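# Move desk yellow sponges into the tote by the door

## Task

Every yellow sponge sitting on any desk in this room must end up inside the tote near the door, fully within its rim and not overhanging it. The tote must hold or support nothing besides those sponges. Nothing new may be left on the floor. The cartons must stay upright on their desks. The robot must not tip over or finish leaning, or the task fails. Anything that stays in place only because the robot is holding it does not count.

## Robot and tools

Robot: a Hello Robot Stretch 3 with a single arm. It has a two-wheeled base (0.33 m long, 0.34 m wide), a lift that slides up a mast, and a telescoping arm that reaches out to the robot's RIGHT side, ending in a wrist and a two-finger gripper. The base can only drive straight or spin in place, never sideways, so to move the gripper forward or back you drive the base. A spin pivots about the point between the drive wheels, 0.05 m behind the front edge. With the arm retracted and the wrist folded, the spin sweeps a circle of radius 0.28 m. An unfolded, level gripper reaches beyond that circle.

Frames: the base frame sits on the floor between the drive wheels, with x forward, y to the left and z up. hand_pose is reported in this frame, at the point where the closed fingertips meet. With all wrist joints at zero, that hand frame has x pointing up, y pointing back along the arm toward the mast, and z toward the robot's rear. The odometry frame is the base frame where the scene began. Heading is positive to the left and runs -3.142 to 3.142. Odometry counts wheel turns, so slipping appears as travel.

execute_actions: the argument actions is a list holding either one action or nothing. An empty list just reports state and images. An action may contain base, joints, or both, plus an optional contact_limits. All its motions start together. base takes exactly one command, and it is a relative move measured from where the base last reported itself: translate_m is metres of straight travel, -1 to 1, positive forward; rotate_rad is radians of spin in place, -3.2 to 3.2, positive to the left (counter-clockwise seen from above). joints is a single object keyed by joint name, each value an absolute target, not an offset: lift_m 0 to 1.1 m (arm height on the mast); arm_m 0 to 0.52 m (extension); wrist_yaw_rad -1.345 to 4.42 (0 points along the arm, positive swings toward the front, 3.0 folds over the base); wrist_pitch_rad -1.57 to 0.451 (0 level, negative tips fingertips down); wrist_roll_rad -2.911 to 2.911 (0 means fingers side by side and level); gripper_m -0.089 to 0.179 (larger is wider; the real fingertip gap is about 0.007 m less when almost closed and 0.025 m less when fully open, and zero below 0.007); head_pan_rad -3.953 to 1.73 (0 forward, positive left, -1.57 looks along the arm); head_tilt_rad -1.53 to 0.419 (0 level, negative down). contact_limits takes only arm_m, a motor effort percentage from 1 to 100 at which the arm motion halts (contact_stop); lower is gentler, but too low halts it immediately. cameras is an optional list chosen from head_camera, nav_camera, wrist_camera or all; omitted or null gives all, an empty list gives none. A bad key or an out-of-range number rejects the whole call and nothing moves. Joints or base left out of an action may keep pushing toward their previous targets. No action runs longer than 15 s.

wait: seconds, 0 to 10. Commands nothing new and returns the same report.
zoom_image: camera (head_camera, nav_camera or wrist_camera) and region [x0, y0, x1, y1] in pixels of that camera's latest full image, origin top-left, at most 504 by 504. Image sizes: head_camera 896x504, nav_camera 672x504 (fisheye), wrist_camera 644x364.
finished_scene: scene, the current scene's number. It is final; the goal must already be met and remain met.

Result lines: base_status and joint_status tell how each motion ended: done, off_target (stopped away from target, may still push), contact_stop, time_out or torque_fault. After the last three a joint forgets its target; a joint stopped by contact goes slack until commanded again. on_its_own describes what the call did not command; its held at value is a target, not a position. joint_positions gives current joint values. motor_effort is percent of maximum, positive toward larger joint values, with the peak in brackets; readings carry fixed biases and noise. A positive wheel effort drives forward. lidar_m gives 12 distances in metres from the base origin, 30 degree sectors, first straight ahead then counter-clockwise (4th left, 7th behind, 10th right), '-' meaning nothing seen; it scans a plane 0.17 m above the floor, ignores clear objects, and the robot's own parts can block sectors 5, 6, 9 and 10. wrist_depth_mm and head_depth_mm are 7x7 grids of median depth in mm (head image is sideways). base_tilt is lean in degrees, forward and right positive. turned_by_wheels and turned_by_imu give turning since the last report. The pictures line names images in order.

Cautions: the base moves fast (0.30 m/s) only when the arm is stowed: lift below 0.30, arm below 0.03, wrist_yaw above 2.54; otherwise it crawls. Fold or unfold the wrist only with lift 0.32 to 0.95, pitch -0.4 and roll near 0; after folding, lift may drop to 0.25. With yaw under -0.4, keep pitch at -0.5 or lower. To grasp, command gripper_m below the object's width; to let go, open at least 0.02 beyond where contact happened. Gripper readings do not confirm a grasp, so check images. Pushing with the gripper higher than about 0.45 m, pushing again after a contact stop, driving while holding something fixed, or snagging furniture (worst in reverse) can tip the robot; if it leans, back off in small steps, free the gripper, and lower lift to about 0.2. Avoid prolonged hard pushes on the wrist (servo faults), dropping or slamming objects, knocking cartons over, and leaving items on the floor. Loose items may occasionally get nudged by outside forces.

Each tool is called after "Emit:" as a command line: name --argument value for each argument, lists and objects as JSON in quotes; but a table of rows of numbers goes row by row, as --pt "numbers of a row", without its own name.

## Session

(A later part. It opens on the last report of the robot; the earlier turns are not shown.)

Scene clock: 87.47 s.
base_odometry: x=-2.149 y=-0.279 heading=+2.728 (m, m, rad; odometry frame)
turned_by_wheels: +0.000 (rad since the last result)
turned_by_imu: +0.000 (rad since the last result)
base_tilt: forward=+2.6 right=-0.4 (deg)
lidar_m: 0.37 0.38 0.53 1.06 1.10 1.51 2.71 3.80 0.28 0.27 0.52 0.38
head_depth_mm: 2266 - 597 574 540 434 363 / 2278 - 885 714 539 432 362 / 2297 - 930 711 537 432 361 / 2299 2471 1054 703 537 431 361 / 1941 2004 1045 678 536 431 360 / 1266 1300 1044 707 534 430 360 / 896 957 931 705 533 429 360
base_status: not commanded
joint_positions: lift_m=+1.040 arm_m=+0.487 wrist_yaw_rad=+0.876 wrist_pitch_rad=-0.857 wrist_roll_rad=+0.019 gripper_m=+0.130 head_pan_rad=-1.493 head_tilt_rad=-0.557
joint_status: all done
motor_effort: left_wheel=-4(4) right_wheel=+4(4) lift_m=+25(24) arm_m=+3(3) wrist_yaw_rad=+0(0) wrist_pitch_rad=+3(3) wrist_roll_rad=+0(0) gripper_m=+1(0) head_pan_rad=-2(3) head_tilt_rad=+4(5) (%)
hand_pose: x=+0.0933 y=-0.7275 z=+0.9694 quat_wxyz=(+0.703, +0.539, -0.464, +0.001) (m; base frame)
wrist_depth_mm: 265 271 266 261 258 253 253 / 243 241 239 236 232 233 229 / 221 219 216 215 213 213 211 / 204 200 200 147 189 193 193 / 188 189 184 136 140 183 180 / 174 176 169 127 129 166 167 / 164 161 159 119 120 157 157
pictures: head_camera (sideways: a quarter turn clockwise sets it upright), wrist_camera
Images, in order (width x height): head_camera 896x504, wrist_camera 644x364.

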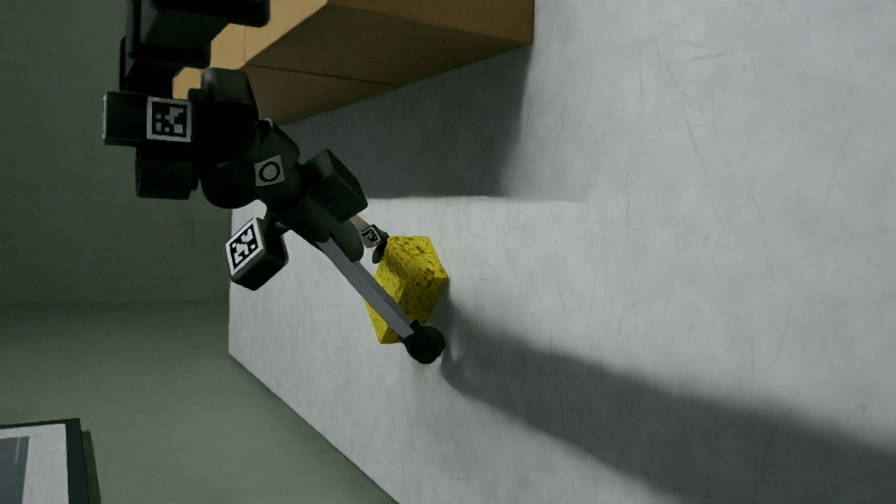

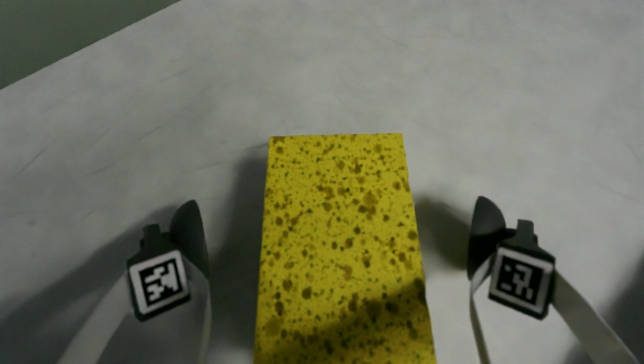

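Emit:
execute_actions --actions '[{"joints":{"gripper_m":0.015}}]' --cameras '["wrist_camera"]'

Emit:
execute_actions --actions '[{"joints":{"lift_m":1.1}}]' --cameras '["wrist_camera","head_camera"]'

Scene clock: 89.83 s.
base_odometry: x=-2.149 y=-0.279 heading=+2.728 (m, m, rad; odometry frame)
turned_by_wheels: +0.000 (rad since the last result)
turned_by_imu: +0.000 (rad since the last result)
base_tilt: forward=+2.6 right=-0.4 (deg)
lidar_m: 0.37 0.38 0.53 1.06 1.10 1.52 2.72 3.80 0.28 0.27 0.52 0.38
head_depth_mm: 2264 - 597 574 540 434 362 / 2269 - 885 715 539 433 362 / 2311 - 931 714 538 432 361 / 2293 2478 1089 701 537 432 361 / 1957 1992 1047 692 536 431 361 / 1264 1298 1043 707 534 430 360 / 895 955 929 705 534 429 360
base_status: not commanded
joint_positions: lift_m=+1.040 arm_m=+0.487 wrist_yaw_rad=+0.876 wrist_pitch_rad=-0.839 wrist_roll_rad=+0.019 gripper_m=+0.016 head_pan_rad=-1.493 head_tilt_rad=-0.557
joint_status: all done
motor_effort: left_wheel=-4(4) right_wheel=+4(4) lift_m=+25(24) arm_m=+2(3) wrist_yaw_rad=-1(1) wrist_pitch_rad=-3(4) wrist_roll_rad=+1(0) gripper_m=-18(97) head_pan_rad=-3(2) head_tilt_rad=+4(4) (%)
hand_pose: x=+0.0963 y=-0.7300 z=+0.9722 quat_wxyz=(+0.703, +0.535, -0.469, +0.008) (m; base frame)
wrist_depth_mm: 260 280 275 271 269 267 263 / 252 249 246 244 240 238 236 / 226 225 224 221 219 216 216 / 208 206 205 150 194 199 197 / 192 189 189 140 138 184 182 / 177 177 169 129 129 170 170 / 165 164 161 121 122 160 158
pictures: wrist_camera
Images, in order (width x height): wrist_camera 644x364.

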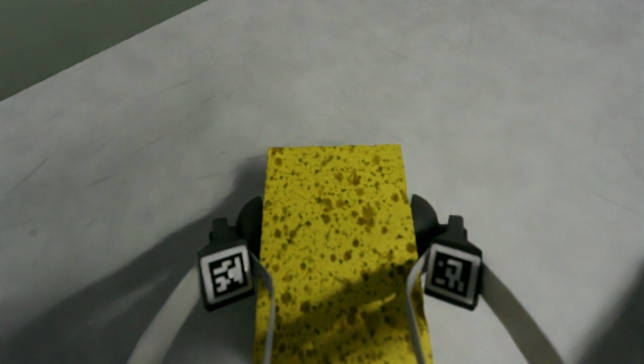

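Scene clock: 91.20 s.
base_odometry: x=-2.149 y=-0.279 heading=+2.728 (m, m, rad; odometry frame)
turned_by_wheels: +0.000 (rad since the last result)
turned_by_imu: +0.000 (rad since the last result)
base_tilt: forward=+2.6 right=-0.4 (deg)
lidar_m: 0.37 0.38 0.53 1.06 1.10 1.52 2.72 3.77 0.28 0.27 0.52 0.38
head_depth_mm: - 995 599 575 540 433 363 / - 1032 931 713 538 433 362 / 2264 - 985 713 538 432 361 / 2307 2449 699 710 535 431 361 / 1958 1997 1122 708 535 431 360 / 1267 1299 1043 708 533 429 360 / 894 955 932 704 534 429 359
base_status: not commanded
joint_positions: lift_m=+1.100 arm_m=+0.487 wrist_yaw_rad=+0.876 wrist_pitch_rad=-0.858 wrist_roll_rad=+0.019 gripper_m=+0.016 head_pan_rad=-1.493 head_tilt_rad=-0.557
joint_status: all done
motor_effort: left_wheel=-5(5) right_wheel=+4(4) lift_m=+33(33) arm_m=+2(2) wrist_yaw_rad=-1(0) wrist_pitch_rad=+2(3) wrist_roll_rad=+0(1) gripper_m=-18(18) head_pan_rad=-2(3) head_tilt_rad=+6(4) (%)
hand_pose: x=+0.0932 y=-0.7274 z=+1.0289 quat_wxyz=(+0.703, +0.539, -0.464, +0.001) (m; base frame)
wrist_depth_mm: 261 299 346 349 344 342 334 / 288 319 316 314 309 307 306 / 304 292 287 286 285 280 277 / 273 270 265 151 252 260 257 / 250 249 248 139 138 241 239 / 232 233 134 130 129 224 224 / 218 216 213 121 123 211 210
pictures: head_camera (sideways: a quarter turn clockwise sets it upright), wrist_camera
Images, in order (width x height): head_camera 896x504, wrist_camera 644x364.

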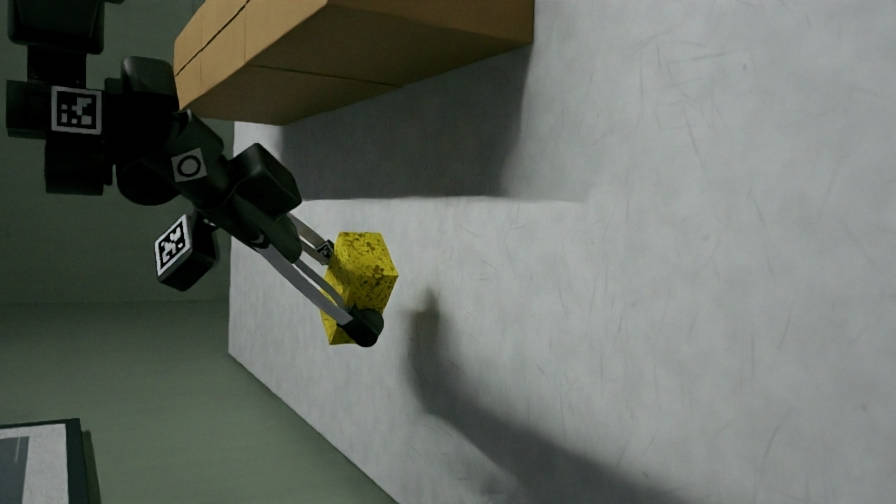

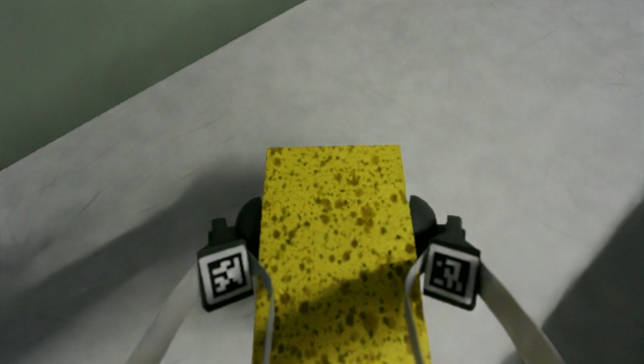

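Emit:
execute_actions --actions '[{"joints":{"arm_m":0.35}}]' --cameras '[]'

Emit:
execute_actions --actions '[{"base":{"translate_m":-0.843},"joints":{"arm_m":0.05,"head_pan_rad":-3.6,"head_tilt_rad":-0.55}}]' --cameras '["nav_camera","head_camera"]'

Scene clock: 98.10 s.
base_odometry: x=-2.149 y=-0.279 heading=+2.728 (m, m, rad; odometry frame)
turned_by_wheels: +0.000 (rad since the last result)
turned_by_imu: +0.001 (rad since the last result)
base_tilt: forward=+2.7 right=-0.4 (deg)
lidar_m: 0.37 0.38 0.53 1.06 1.10 1.52 2.72 3.77 0.28 0.27 0.52 0.38
head_depth_mm: 2312 878 600 574 541 434 362 / - - 883 715 539 432 362 / 2285 - 904 713 538 432 361 / 2302 2459 1171 649 536 431 361 / 1952 1838 1121 621 536 430 360 / 1266 1306 1042 691 534 430 360 / 895 955 933 706 533 429 359
base_status: not commanded
joint_positions: lift_m=+1.100 arm_m=+0.350 wrist_yaw_rad=+0.876 wrist_pitch_rad=-0.858 wrist_roll_rad=+0.019 gripper_m=+0.016 head_pan_rad=-1.493 head_tilt_rad=-0.557
joint_status: all done
motor_effort: left_wheel=-5(4) right_wheel=+4(4) lift_m=+33(32) arm_m=-4(5) wrist_yaw_rad=-1(0) wrist_pitch_rad=+3(3) wrist_roll_rad=+0(0) gripper_m=-17(18) head_pan_rad=-2(2) head_tilt_rad=+5(4) (%)
hand_pose: x=+0.0931 y=-0.5911 z=+1.0289 quat_wxyz=(+0.703, +0.539, -0.464, +0.001) (m; base frame)
wrist_depth_mm: 264 301 346 348 344 343 337 / 291 320 315 314 310 308 305 / 302 292 290 290 284 281 283 / 269 268 266 151 255 259 258 / 251 250 250 139 138 241 239 / 235 231 134 129 128 225 225 / 218 217 215 121 124 211 209
pictures: none
No camera images: the call's "cameras" was empty. Leave "cameras" out to get every camera's image.

Scene clock: 107.67 s.
base_odometry: x=-1.377 y=-0.617 heading=+2.728 (m, m, rad; odometry frame)
turned_by_wheels: +0.000 (rad since the last result)
turned_by_imu: -0.001 (rad since the last result)
base_tilt: forward=+2.7 right=-0.4 (deg)
lidar_m: 1.21 1.25 1.10 1.06 0.83 0.86 2.94 3.45 2.59 2.39 1.69 0.80
head_depth_mm: - - - 753 958 1492 1317 / - - 880 715 1850 1519 1250 / - - 850 690 1860 1600 1341 / - - 861 711 1908 1605 1348 / - - - 2078 1983 1599 1339 / - - - 2611 2002 1590 1334 / - - - 2587 1967 1594 1333
base_status: done
joint_positions: lift_m=+1.100 arm_m=+0.050 wrist_yaw_rad=+0.876 wrist_pitch_rad=-0.859 wrist_roll_rad=+0.019 gripper_m=+0.016 head_pan_rad=-3.593 head_tilt_rad=-0.557
joint_status: all done
motor_effort: left_wheel=-4(10) right_wheel=+4(4) lift_m=+33(33) arm_m=-4(5) wrist_yaw_rad=-1(0) wrist_pitch_rad=+3(3) wrist_roll_rad=+1(0) gripper_m=-18(18) head_pan_rad=-2(30) head_tilt_rad=+4(6) (%)
hand_pose: x=+0.0931 y=-0.2910 z=+1.0288 quat_wxyz=(+0.703, +0.539, -0.464, +0.001) (m; base frame)
wrist_depth_mm: 361 365 - - - - - / 335 - - - - - - / - - - - - - - / - - - 151 - - - / - - - 139 139 - - / - - 134 129 128 - - / - - - 121 123 - -
pictures: head_camera (sideways: a quarter turn clockwise sets it upright), nav_camera (sideways: a quarter turn counterclockwise sets it upright)
Images, in order (width x height): head_camera 896x504, nav_camera 672x504.

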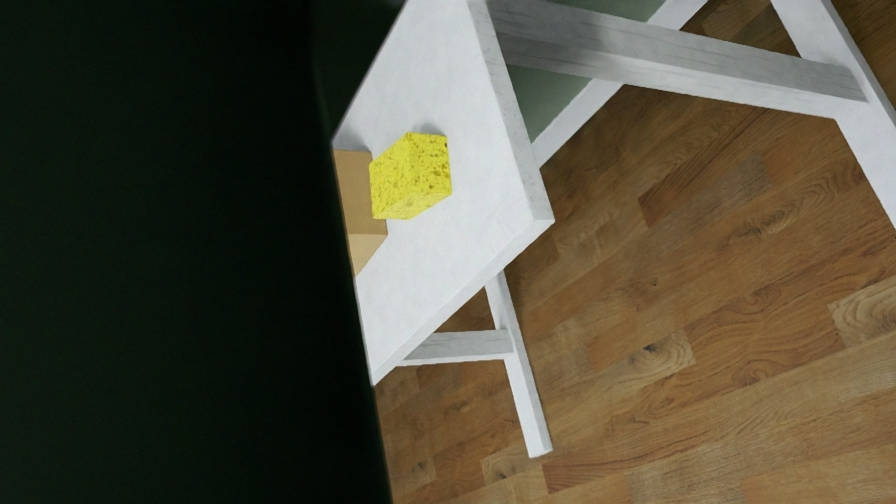

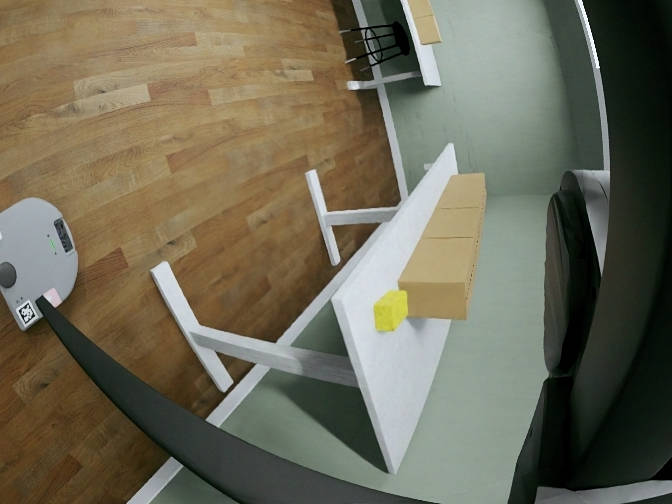

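Emit:
execute_actions --actions '[{"base":{"rotate_rad":-2.206},"joints":{"arm_m":0.25,"wrist_yaw_rad":0.42,"wrist_pitch_rad":-0.77,"head_pan_rad":-1.45,"head_tilt_rad":-0.55}}]'

Scene clock: 112.77 s.
base_odometry: x=-1.377 y=-0.617 heading=+0.522 (m, m, rad; odometry frame)
turned_by_wheels: -2.206 (rad since the last result)
turned_by_imu: -2.172 (rad since the last result)
base_tilt: forward=+2.6 right=-0.4 (deg)
lidar_m: 2.59 2.39 1.69 0.81 0.80 1.23 1.14 1.06 1.08 0.83 1.90 3.06
head_depth_mm: - - 1001 791 1465 1562 1345 / 1371 - - 713 1737 1124 1251 / 1600 1671 - 579 1917 1605 1339 / 1825 1862 800 526 1863 1602 1347 / 2164 971 892 782 1980 1598 1340 / 2652 1107 1023 2168 1979 1600 1338 / 3011 1369 1298 2595 1967 1591 1333
base_status: done
joint_positions: lift_m=+1.100 arm_m=+0.250 wrist_yaw_rad=+0.421 wrist_pitch_rad=-0.789 wrist_roll_rad=+0.019 gripper_m=+0.016 head_pan_rad=-1.457 head_tilt_rad=-0.557
joint_status: all done
motor_effort: left_wheel=+3(9) right_wheel=-3(8) lift_m=+33(33) arm_m=+3(4) wrist_yaw_rad=-1(1) wrist_pitch_rad=+6(6) wrist_roll_rad=+1(0) gripper_m=-17(18) head_pan_rad=+1(30) head_tilt_rad=+4(3) (%)
hand_pose: x=+0.0453 y=-0.5439 z=+1.0398 quat_wxyz=(+0.690, +0.401, -0.588, -0.133) (m; base frame)
wrist_depth_mm: - - - 395 361 379 384 / - - - 350 287 343 338 / - - - 311 265 301 303 / - - - 151 271 280 279 / - - - 140 138 257 259 / - - 133 130 128 - 938 / - - - 121 123 - -
pictures: head_camera (sideways: a quarter turn clockwise sets it upright), nav_camera (sideways: a quarter turn counterclockwise sets it upright), wrist_camera
Images, in order (width x height): head_camera 896x504, nav_camera 672x504, wrist_camera 644x364.

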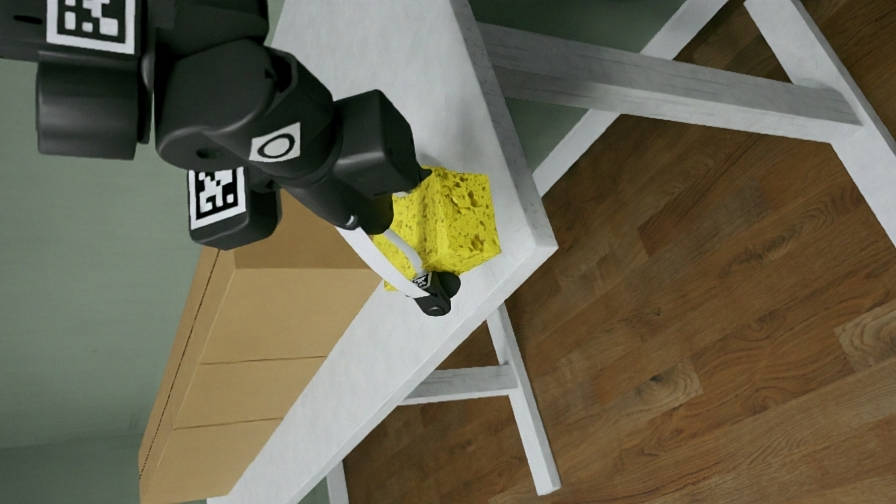

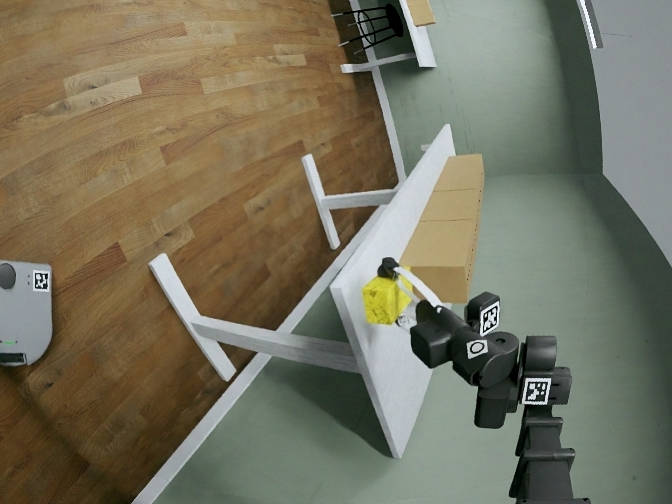

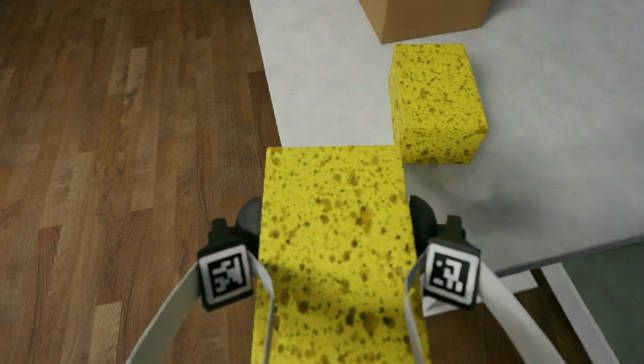

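Emit:
zoom_image --camera "wrist_camera" --region '[240, 0, 520, 200]'

Region (240, 0, 520, 200) of wrist_camera's 644x364 image, scaled by 1.800; it fills the top 360 rows of this view, and the rest is white.

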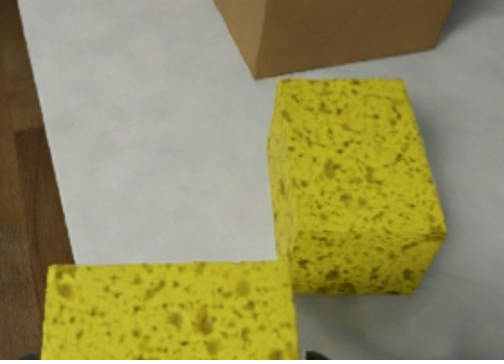

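Emit:
execute_actions --actions '[{"joints":{"arm_m":0.449,"wrist_yaw_rad":0.385}}]' --cameras '["wrist_camera","head_camera"]'

Scene clock: 120.93 s.
base_odometry: x=-1.377 y=-0.617 heading=+0.522 (m, m, rad; odometry frame)
turned_by_wheels: +0.000 (rad since the last result)
turned_by_imu: +0.001 (rad since the last result)
base_tilt: forward=+2.7 right=-0.4 (deg)
lidar_m: 2.59 2.38 1.69 0.81 0.80 1.23 1.14 1.07 1.08 0.83 1.91 3.06
head_depth_mm: - 1330 1065 790 1474 1563 1339 / - 1466 1023 714 1740 1125 1261 / 1595 - 715 691 1921 1604 1342 / 1827 1821 782 699 1864 1596 1339 / 2166 972 889 781 1969 1601 1342 / 2644 1105 1018 2179 1969 1585 1337 / 3054 1372 1298 2600 1983 1596 1337
base_status: not commanded
joint_positions: lift_m=+1.100 arm_m=+0.449 wrist_yaw_rad=+0.386 wrist_pitch_rad=-0.788 wrist_roll_rad=+0.019 gripper_m=+0.016 head_pan_rad=-1.457 head_tilt_rad=-0.557
joint_status: all done
motor_effort: left_wheel=+3(3) right_wheel=-2(2) lift_m=+33(32) arm_m=+3(2) wrist_yaw_rad=-1(4) wrist_pitch_rad=+6(6) wrist_roll_rad=+1(1) gripper_m=-18(17) head_pan_rad=+3(1) head_tilt_rad=+5(4) (%)
hand_pose: x=+0.0400 y=-0.7452 z=+1.0398 quat_wxyz=(+0.688, +0.391, -0.595, -0.145) (m; base frame)
wrist_depth_mm: - 426 396 164 179 376 379 / - 374 349 192 209 340 335 / - 331 315 221 254 306 300 / - 299 284 150 271 277 276 / - 272 264 139 139 255 251 / - 251 134 129 129 236 233 / - - 221 121 123 217 215
pictures: head_camera (sideways: a quarter turn clockwise sets it upright), wrist_camera
Images, in order (width x height): head_camera 896x504, wrist_camera 644x364.

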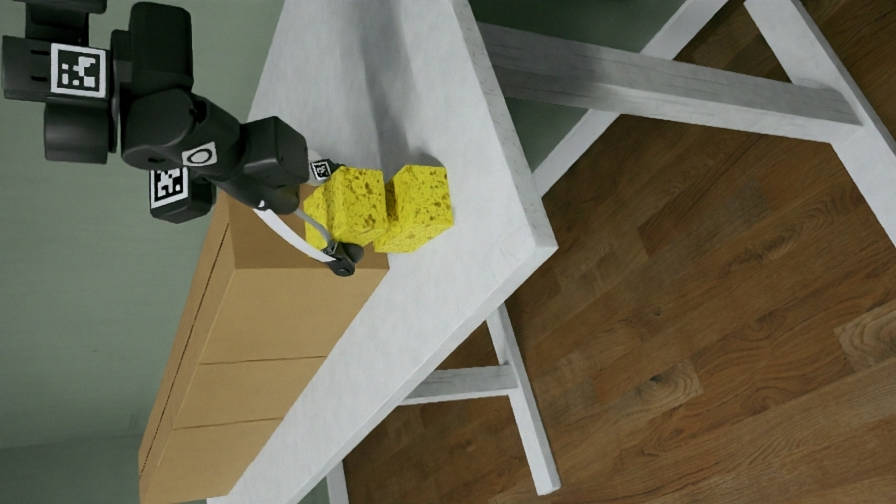

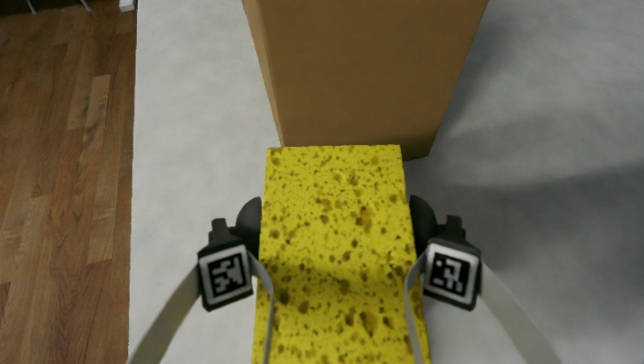

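Looks aligned. Pitch down and lower onto it.

Emit:
execute_actions --actions '[{"joints":{"wrist_pitch_rad":-0.835,"lift_m":1.088}}]' --cameras '["wrist_camera","head_camera"]'

Emit:
zoom_image --camera "head_camera" --region '[280, 120, 480, 300]'

Scene clock: 122.37 s.
base_odometry: x=-1.377 y=-0.617 heading=+0.522 (m, m, rad; odometry frame)
turned_by_wheels: +0.000 (rad since the last result)
turned_by_imu: +0.000 (rad since the last result)
base_tilt: forward=+2.6 right=-0.4 (deg)
lidar_m: 2.60 2.38 1.69 0.81 0.80 1.23 1.14 1.06 1.08 0.83 1.91 3.06
head_depth_mm: 1225 1314 1067 789 1469 1562 1343 / 1408 - 993 716 1729 1126 1262 / 1590 1655 727 684 1920 1609 1341 / 1840 1831 790 687 1869 1595 1339 / 2152 969 889 781 1986 1599 1340 / 2654 1101 1023 2174 1981 1600 1336 / 3056 1370 1302 2590 1978 1576 1337
base_status: not commanded
joint_positions: lift_m=+1.088 arm_m=+0.449 wrist_yaw_rad=+0.386 wrist_pitch_rad=-0.843 wrist_roll_rad=+0.019 gripper_m=+0.016 head_pan_rad=-1.457 head_tilt_rad=-0.557
joint_status: all done
motor_effort: left_wheel=+3(3) right_wheel=-3(3) lift_m=+25(28) arm_m=+3(2) wrist_yaw_rad=-1(0) wrist_pitch_rad=+3(5) wrist_roll_rad=+0(0) gripper_m=-17(18) head_pan_rad=+2(2) head_tilt_rad=+3(4) (%)
hand_pose: x=+0.0359 y=-0.7350 z=+1.0196 quat_wxyz=(+0.684, +0.406, -0.584, -0.164) (m; base frame)
wrist_depth_mm: - 356 336 174 191 335 332 / - 317 308 203 226 298 297 / - 289 280 239 268 272 272 / - 263 257 150 242 251 248 / - 243 238 139 139 232 230 / - 226 133 129 129 215 213 / - 212 204 121 123 201 201
pictures: head_camera (sideways: a quarter turn clockwise sets it upright), wrist_camera
Images, in order (width x height): head_camera 896x504, wrist_camera 644x364.

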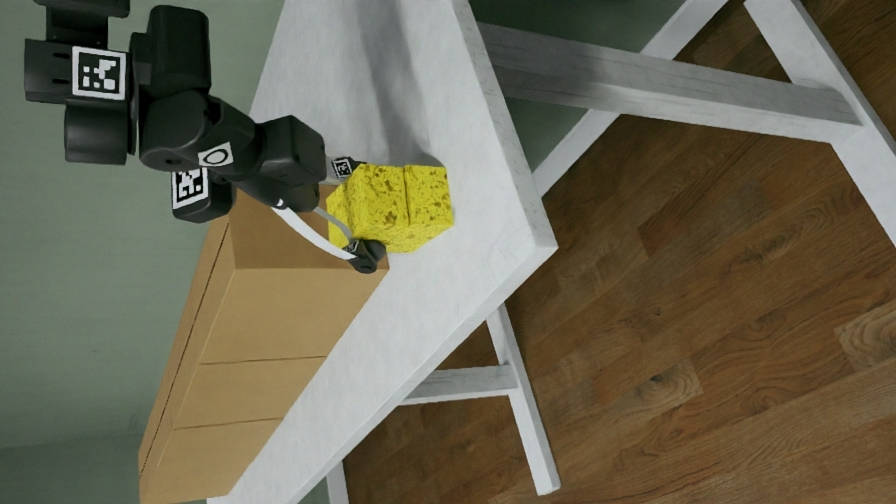

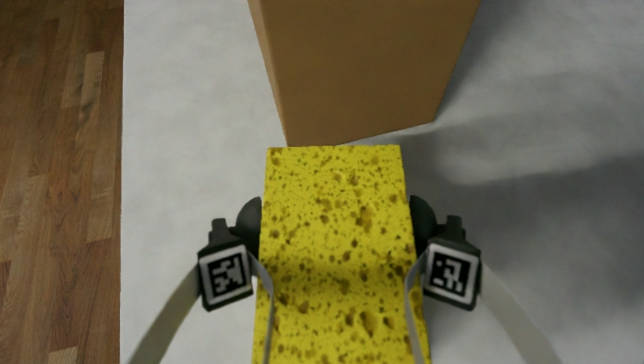

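Region (280, 120, 480, 300) of head_camera's 896x504 image, scaled by 2.520, with more detail than that image has; it fills the top 454 rows of this view, and the rest is white.

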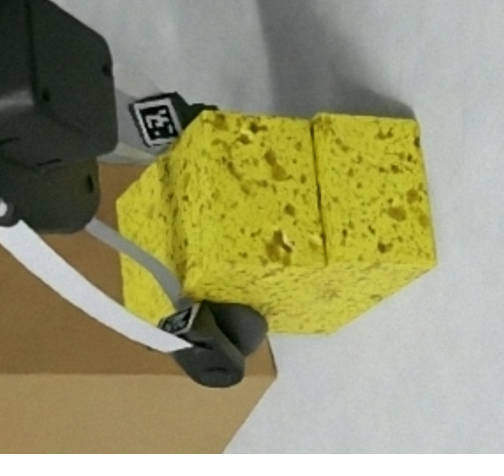

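Emit:
execute_actions --actions '[{"joints":{"gripper_m":0.105,"lift_m":1.086}}]' --cameras '["wrist_camera"]'

Emit:
execute_actions --actions '[{"joints":{"lift_m":1.06,"arm_m":0.44}}]' --cameras '["wrist_camera","head_camera"]'

Scene clock: 125.10 s.
base_odometry: x=-1.377 y=-0.617 heading=+0.522 (m, m, rad; odometry frame)
turned_by_wheels: +0.000 (rad since the last result)
turned_by_imu: +0.000 (rad since the last result)
base_tilt: forward=+2.6 right=-0.4 (deg)
lidar_m: 2.59 2.38 1.69 0.81 0.80 1.23 1.14 1.06 1.08 0.83 1.91 3.06
head_depth_mm: 1241 1311 1067 789 1470 1558 1344 / 1399 - 994 715 1739 1125 1258 / 1588 1701 712 682 1924 1606 1339 / 1823 1819 781 688 1860 1600 1337 / 2154 965 887 781 1966 1597 1339 / 2625 1103 1019 2183 1977 1590 1342 / 3068 1375 1299 2608 1969 1590 1335
base_status: not commanded
joint_positions: lift_m=+1.086 arm_m=+0.449 wrist_yaw_rad=+0.386 wrist_pitch_rad=-0.843 wrist_roll_rad=+0.019 gripper_m=+0.105 head_pan_rad=-1.457 head_tilt_rad=-0.557
joint_status: all done
motor_effort: left_wheel=+2(3) right_wheel=-2(3) lift_m=+25(24) arm_m=+3(2) wrist_yaw_rad=-1(0) wrist_pitch_rad=+2(3) wrist_roll_rad=+0(0) gripper_m=+0(86) head_pan_rad=+2(2) head_tilt_rad=+3(5) (%)
hand_pose: x=+0.0358 y=-0.7349 z=+1.0175 quat_wxyz=(+0.684, +0.406, -0.584, -0.164) (m; base frame)
wrist_depth_mm: - 349 337 173 188 328 324 / - 314 304 205 225 297 293 / - 285 282 238 268 270 270 / - 260 253 151 242 249 249 / - 245 232 139 142 232 229 / - - 211 129 131 - 213 / - 205 201 120 122 199 198
pictures: wrist_camera
Images, in order (width x height): wrist_camera 644x364.

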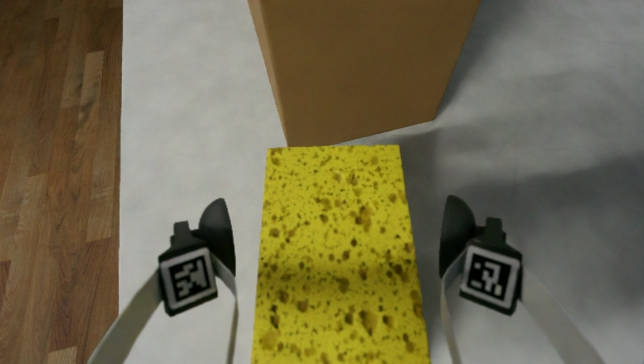

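Scene clock: 126.10 s.
base_odometry: x=-1.377 y=-0.617 heading=+0.522 (m, m, rad; odometry frame)
turned_by_wheels: +0.000 (rad since the last result)
turned_by_imu: +0.000 (rad since the last result)
base_tilt: forward=+2.6 right=-0.5 (deg)
lidar_m: 2.59 2.39 1.69 0.80 0.80 1.22 1.14 1.06 1.08 0.83 1.91 3.07
head_depth_mm: 1241 1283 1064 789 1474 1566 1343 / 1411 - 997 714 1746 1125 1257 / 1583 1707 - 685 1932 1607 1345 / 1834 1831 791 682 1850 1592 1339 / 2181 969 890 782 1983 1601 1342 / 2642 1101 1022 2173 1972 1596 1337 / 3058 1370 1299 2585 1963 1588 1332
base_status: not commanded
joint_positions: lift_m=+1.060 arm_m=+0.440 wrist_yaw_rad=+0.386 wrist_pitch_rad=-0.843 wrist_roll_rad=+0.019 gripper_m=+0.105 head_pan_rad=-1.457 head_tilt_rad=-0.557
joint_status: all done
motor_effort: left_wheel=+3(2) right_wheel=-2(3) lift_m=+24(25) arm_m=-5(5) wrist_yaw_rad=-1(0) wrist_pitch_rad=+3(3) wrist_roll_rad=+0(1) gripper_m=+0(0) head_pan_rad=+2(1) head_tilt_rad=+4(5) (%)
hand_pose: x=+0.0358 y=-0.7266 z=+0.9916 quat_wxyz=(+0.684, +0.406, -0.584, -0.164) (m; base frame)
wrist_depth_mm: - 312 294 182 197 292 291 / - 277 271 205 231 261 262 / - 251 244 133 137 239 237 / - 229 223 122 122 219 217 / - 213 117 112 113 206 203 / - 198 106 104 105 - 189 / - 182 176 97 97 177 175
pictures: head_camera (sideways: a quarter turn clockwise sets it upright), wrist_camera
Images, in order (width x height): head_camera 896x504, wrist_camera 644x364.

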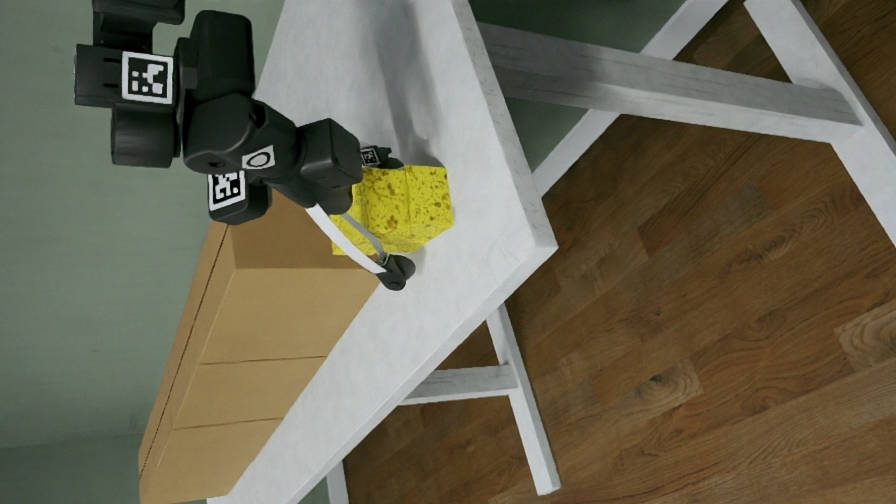

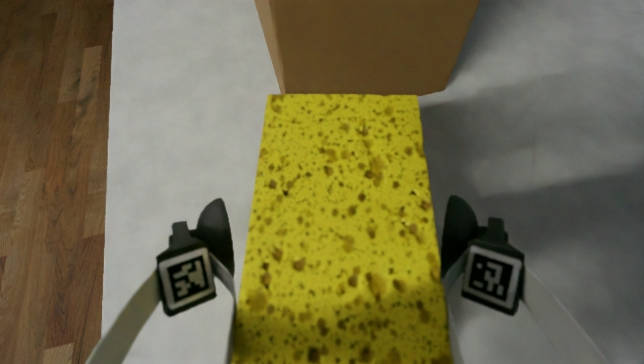

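Emit:
execute_actions --actions '[{"joints":{"gripper_m":0.005}}]' --cameras '["wrist_camera","head_camera"]'

Emit:
execute_actions --actions '[{"joints":{"lift_m":1.075}}]' --cameras '["wrist_camera","head_camera"]'

Emit:
zoom_image --camera "head_camera" --region '[280, 120, 480, 300]'

Scene clock: 128.23 s.
base_odometry: x=-1.377 y=-0.617 heading=+0.522 (m, m, rad; odometry frame)
turned_by_wheels: +0.000 (rad since the last result)
turned_by_imu: +0.000 (rad since the last result)
base_tilt: forward=+2.6 right=-0.5 (deg)
lidar_m: 2.59 2.38 1.69 0.81 0.80 1.23 1.14 1.06 1.08 0.84 1.90 3.06
head_depth_mm: 1240 1292 1067 790 1475 1569 1340 / 1405 - 991 716 1740 1123 1262 / 1582 1715 - 682 1932 1610 1342 / 1833 1832 790 679 1857 1598 1341 / 2165 971 891 780 1986 1594 1334 / 2632 1105 1024 2192 1989 1597 1340 / 3008 1372 1300 2598 1974 1596 1338
base_status: not commanded
joint_positions: lift_m=+1.060 arm_m=+0.440 wrist_yaw_rad=+0.386 wrist_pitch_rad=-0.843 wrist_roll_rad=+0.019 gripper_m=+0.007 head_pan_rad=-1.457 head_tilt_rad=-0.557
joint_status: all done
motor_effort: left_wheel=+3(3) right_wheel=-2(2) lift_m=+24(24) arm_m=-4(4) wrist_yaw_rad=-1(1) wrist_pitch_rad=+2(3) wrist_roll_rad=+0(0) gripper_m=-30(100) head_pan_rad=+2(2) head_tilt_rad=+5(6) (%)
hand_pose: x=+0.0358 y=-0.7266 z=+0.9916 quat_wxyz=(+0.684, +0.406, -0.584, -0.164) (m; base frame)
wrist_depth_mm: - 315 297 181 198 292 290 / - 273 269 206 231 262 262 / - 247 246 133 137 241 236 / - 228 224 121 123 218 217 / - 211 115 113 112 203 202 / - 197 107 105 104 - 187 / - 183 178 97 97 176 175
pictures: head_camera (sideways: a quarter turn clockwise sets it upright), wrist_camera
Images, in order (width x height): head_camera 896x504, wrist_camera 644x364.

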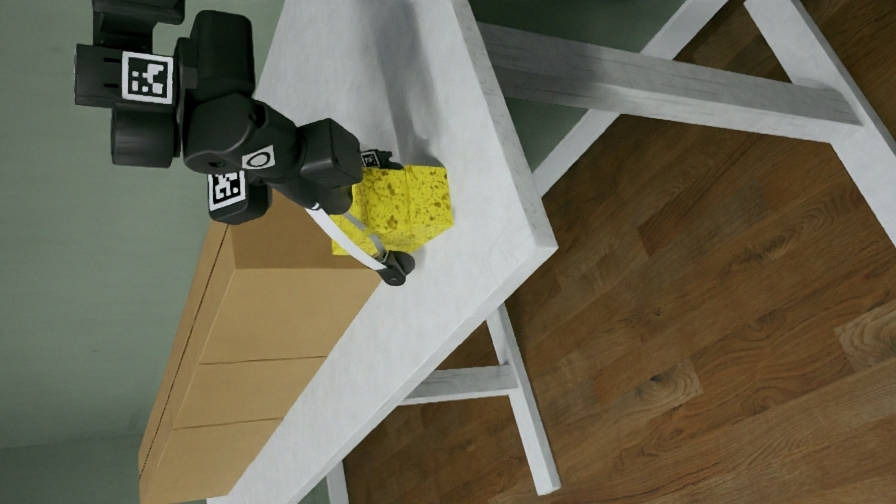

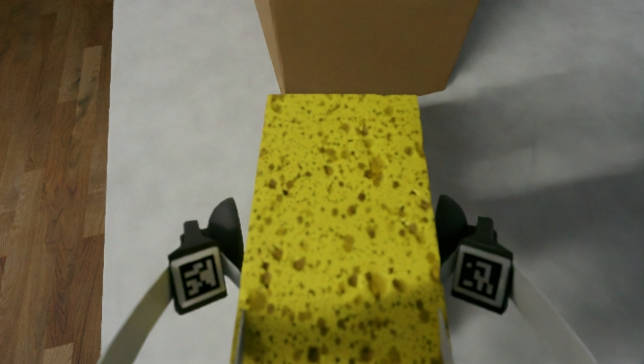

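Scene clock: 129.07 s.
base_odometry: x=-1.377 y=-0.617 heading=+0.522 (m, m, rad; odometry frame)
turned_by_wheels: +0.000 (rad since the last result)
turned_by_imu: +0.000 (rad since the last result)
base_tilt: forward=+2.6 right=-0.4 (deg)
lidar_m: 2.59 2.38 1.69 0.81 0.80 1.23 1.14 1.07 1.08 0.83 1.91 3.05
head_depth_mm: 1226 1287 1064 790 1468 1561 1343 / 1400 - 994 715 1736 1127 1254 / 1589 1708 677 682 1915 1602 1336 / 1835 1835 781 685 1867 1601 1344 / 2163 970 890 780 1978 1591 1340 / 2624 1102 1022 2172 1975 1600 1335 / 3015 1372 1300 2612 1968 1589 1340
base_status: not commanded
joint_positions: lift_m=+1.075 arm_m=+0.440 wrist_yaw_rad=+0.386 wrist_pitch_rad=-0.843 wrist_roll_rad=+0.019 gripper_m=+0.010 head_pan_rad=-1.457 head_tilt_rad=-0.557
joint_status: all done
motor_effort: left_wheel=+3(3) right_wheel=-3(3) lift_m=+33(35) arm_m=-5(4) wrist_yaw_rad=-1(0) wrist_pitch_rad=+3(3) wrist_roll_rad=+0(1) gripper_m=-28(30) head_pan_rad=+2(2) head_tilt_rad=+4(4) (%)
hand_pose: x=+0.0358 y=-0.7265 z=+1.0061 quat_wxyz=(+0.684, +0.406, -0.584, -0.164) (m; base frame)
wrist_depth_mm: - 331 313 182 200 313 311 / - 298 292 205 231 282 281 / - 272 262 133 137 257 256 / - 250 240 122 123 236 235 / - 229 116 112 112 218 215 / - 216 106 104 104 - 201 / - 197 191 98 97 190 188
pictures: head_camera (sideways: a quarter turn clockwise sets it upright), wrist_camera
Images, in order (width x height): head_camera 896x504, wrist_camera 644x364.

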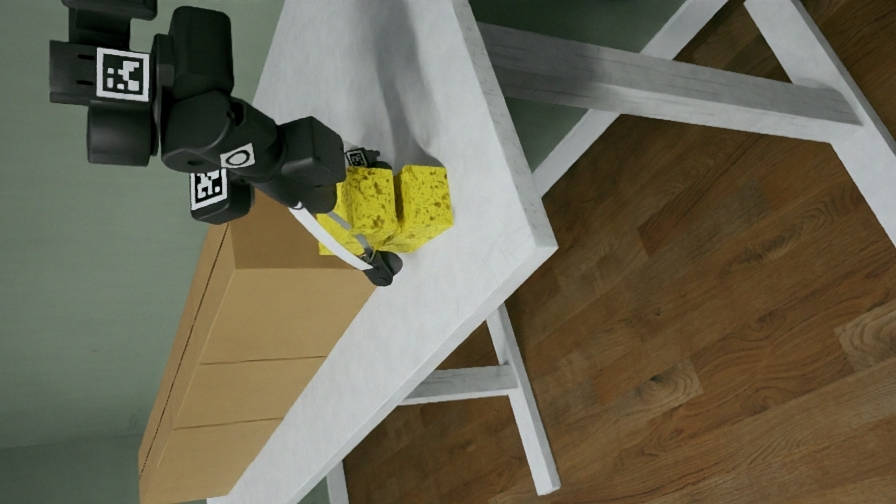

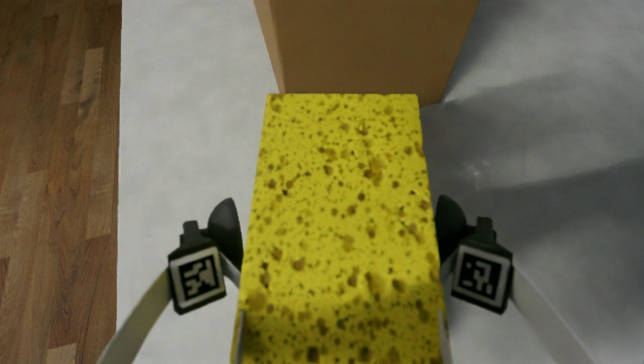

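Region (280, 120, 480, 300) of head_camera's 896x504 image, scaled by 2.520, with more detail than that image has; it fills the top 454 rows of this view, and the rest is white.

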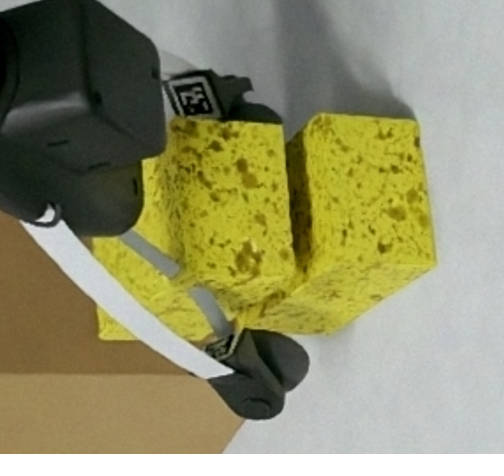

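Emit:
execute_actions --actions '[{"joints":{"lift_m":1.061}}]' --cameras '[]'

Emit:
execute_actions --actions '[{"joints":{"gripper_m":0.14}}]' --cameras '["wrist_camera"]'

Emit:
execute_actions --actions '[{"base":{"translate_m":-0.034},"joints":{"arm_m":0.356,"lift_m":1.012,"wrist_pitch_rad":-0.53}}]' --cameras '["wrist_camera","head_camera"]'

Scene clock: 134.10 s.
base_odometry: x=-1.377 y=-0.617 heading=+0.522 (m, m, rad; odometry frame)
turned_by_wheels: +0.000 (rad since the last result)
turned_by_imu: +0.001 (rad since the last result)
base_tilt: forward=+2.6 right=-0.4 (deg)
lidar_m: 2.60 2.39 1.69 0.81 0.80 1.23 1.14 1.07 1.08 0.83 1.90 3.06
head_depth_mm: 1237 - 1063 790 1468 1566 1339 / 1405 - 993 716 1749 1122 1257 / 1587 1708 - 684 1920 1598 1347 / 1833 1835 790 680 1863 1597 1336 / 2151 969 890 780 1990 1594 1340 / 2638 1106 1023 2171 1983 1597 1335 / 3033 1375 1301 2583 1996 1595 1338
base_status: not commanded
joint_positions: lift_m=+1.061 arm_m=+0.440 wrist_yaw_rad=+0.386 wrist_pitch_rad=-0.844 wrist_roll_rad=+0.019 gripper_m=+0.033 head_pan_rad=-1.457 head_tilt_rad=-0.557
joint_status: all done
on_its_own: gripper_m is held at +0.032, not at your +0.005, by its stall guard, which is not easing now
motor_effort: left_wheel=+2(3) right_wheel=-2(2) lift_m=+25(26) arm_m=-4(4) wrist_yaw_rad=-1(1) wrist_pitch_rad=+3(3) wrist_roll_rad=+1(0) gripper_m=-21(22) head_pan_rad=+1(1) head_tilt_rad=+5(5) (%)
hand_pose: x=+0.0358 y=-0.7265 z=+0.9924 quat_wxyz=(+0.684, +0.406, -0.584, -0.164) (m; base frame)
wrist_depth_mm: - 307 297 180 198 291 290 / - 276 273 206 231 263 265 / - 252 246 132 135 241 237 / - 229 222 121 122 221 218 / - 211 116 112 112 205 204 / - 197 107 104 104 - 189 / - 184 177 97 97 177 177
pictures: none
No camera images: the call's "cameras" was empty. Leave "cameras" out to get every camera's image.

Scene clock: 135.67 s.
base_odometry: x=-1.377 y=-0.617 heading=+0.522 (m, m, rad; odometry frame)
turned_by_wheels: +0.000 (rad since the last result)
turned_by_imu: +0.000 (rad since the last result)
base_tilt: forward=+2.7 right=-0.5 (deg)
lidar_m: 2.60 2.38 1.70 0.81 0.80 1.23 1.13 1.06 1.08 0.84 1.90 3.06
head_depth_mm: 1231 - 1067 790 1473 1562 1338 / 1407 - 1028 714 1748 1125 1259 / 1594 1698 - 683 1928 1603 1344 / 1832 1850 791 683 1864 1604 1337 / 2162 967 889 780 1988 1599 1334 / 2659 1106 1024 2176 1981 1598 1334 / 3024 1370 1300 2618 1972 1595 1340
base_status: not commanded
joint_positions: lift_m=+1.061 arm_m=+0.440 wrist_yaw_rad=+0.386 wrist_pitch_rad=-0.844 wrist_roll_rad=+0.019 gripper_m=+0.140 head_pan_rad=-1.457 head_tilt_rad=-0.557
joint_status: all done
motor_effort: left_wheel=+2(3) right_wheel=-3(3) lift_m=+25(25) arm_m=-4(4) wrist_yaw_rad=-1(0) wrist_pitch_rad=+3(3) wrist_roll_rad=+0(1) gripper_m=+1(88) head_pan_rad=+2(2) head_tilt_rad=+4(5) (%)
hand_pose: x=+0.0358 y=-0.7265 z=+0.9924 quat_wxyz=(+0.684, +0.406, -0.584, -0.165) (m; base frame)
wrist_depth_mm: - 312 296 182 197 290 291 / - 273 273 207 230 265 260 / - 250 247 133 137 240 238 / - 230 223 123 124 222 220 / - 215 206 113 114 208 202 / - - 189 105 106 188 191 / - 182 176 98 98 177 177
pictures: wrist_camera
Images, in order (width x height): wrist_camera 644x364.

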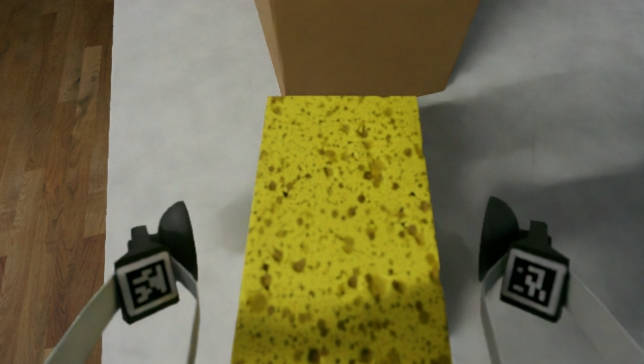

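Scene clock: 137.50 s.
base_odometry: x=-1.406 y=-0.634 heading=+0.522 (m, m, rad; odometry frame)
turned_by_wheels: +0.000 (rad since the last result)
turned_by_imu: +0.000 (rad since the last result)
base_tilt: forward=+2.6 right=-0.4 (deg)
lidar_m: 2.63 2.42 1.71 0.79 0.84 1.21 1.11 1.04 1.05 0.83 1.92 3.24
head_depth_mm: 1223 1255 - 792 1507 1553 1351 / 1362 1440 - 751 988 1113 1259 / 1548 1617 - 680 1924 1605 1274 / 1779 1801 787 682 1858 1594 1343 / 2122 969 850 709 1921 1594 1342 / 2578 1063 977 2081 1976 1594 1338 / 2990 1281 1186 2594 1977 1593 1343
base_status: done
joint_positions: lift_m=+1.012 arm_m=+0.356 wrist_yaw_rad=+0.386 wrist_pitch_rad=-0.552 wrist_roll_rad=+0.019 gripper_m=+0.140 head_pan_rad=-1.457 head_tilt_rad=-0.557
joint_status: all done
motor_effort: left_wheel=+3(4) right_wheel=-3(9) lift_m=+25(25) arm_m=-4(6) wrist_yaw_rad=-2(0) wrist_pitch_rad=+7(7) wrist_roll_rad=+0(0) gripper_m=-1(1) head_pan_rad=+2(2) head_tilt_rad=+4(4) (%)
hand_pose: x=+0.0559 y=-0.6917 z=+0.9959 quat_wxyz=(+0.699, +0.319, -0.637, -0.062) (m; base frame)
wrist_depth_mm: - - 451 235 250 448 449 / - - 369 181 276 356 349 / - - 300 148 159 289 287 / - 275 256 125 128 248 245 / - - 221 130 139 223 213 / - - 194 152 167 187 192 / - 176 175 173 172 170 170
pictures: head_camera (sideways: a quarter turn clockwise sets it upright), wrist_camera
Images, in order (width x height): head_camera 896x504, wrist_camera 644x364.

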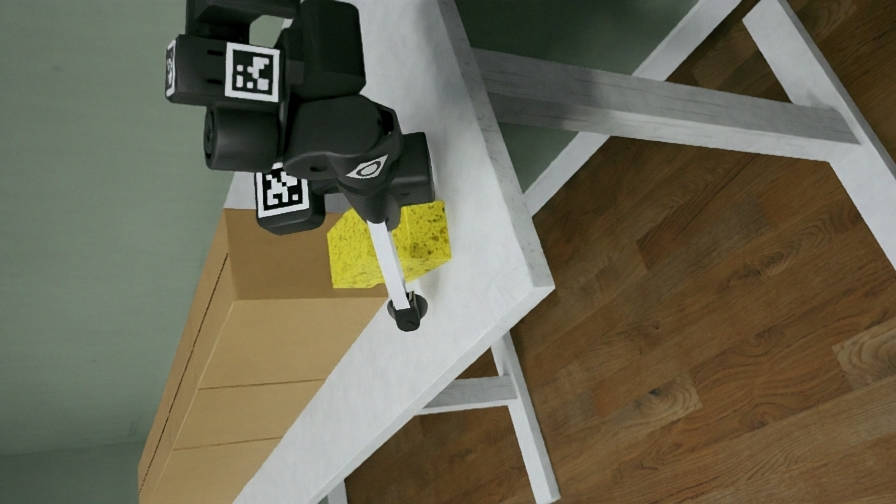

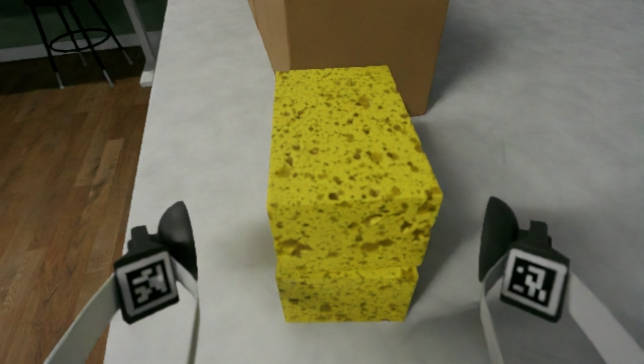

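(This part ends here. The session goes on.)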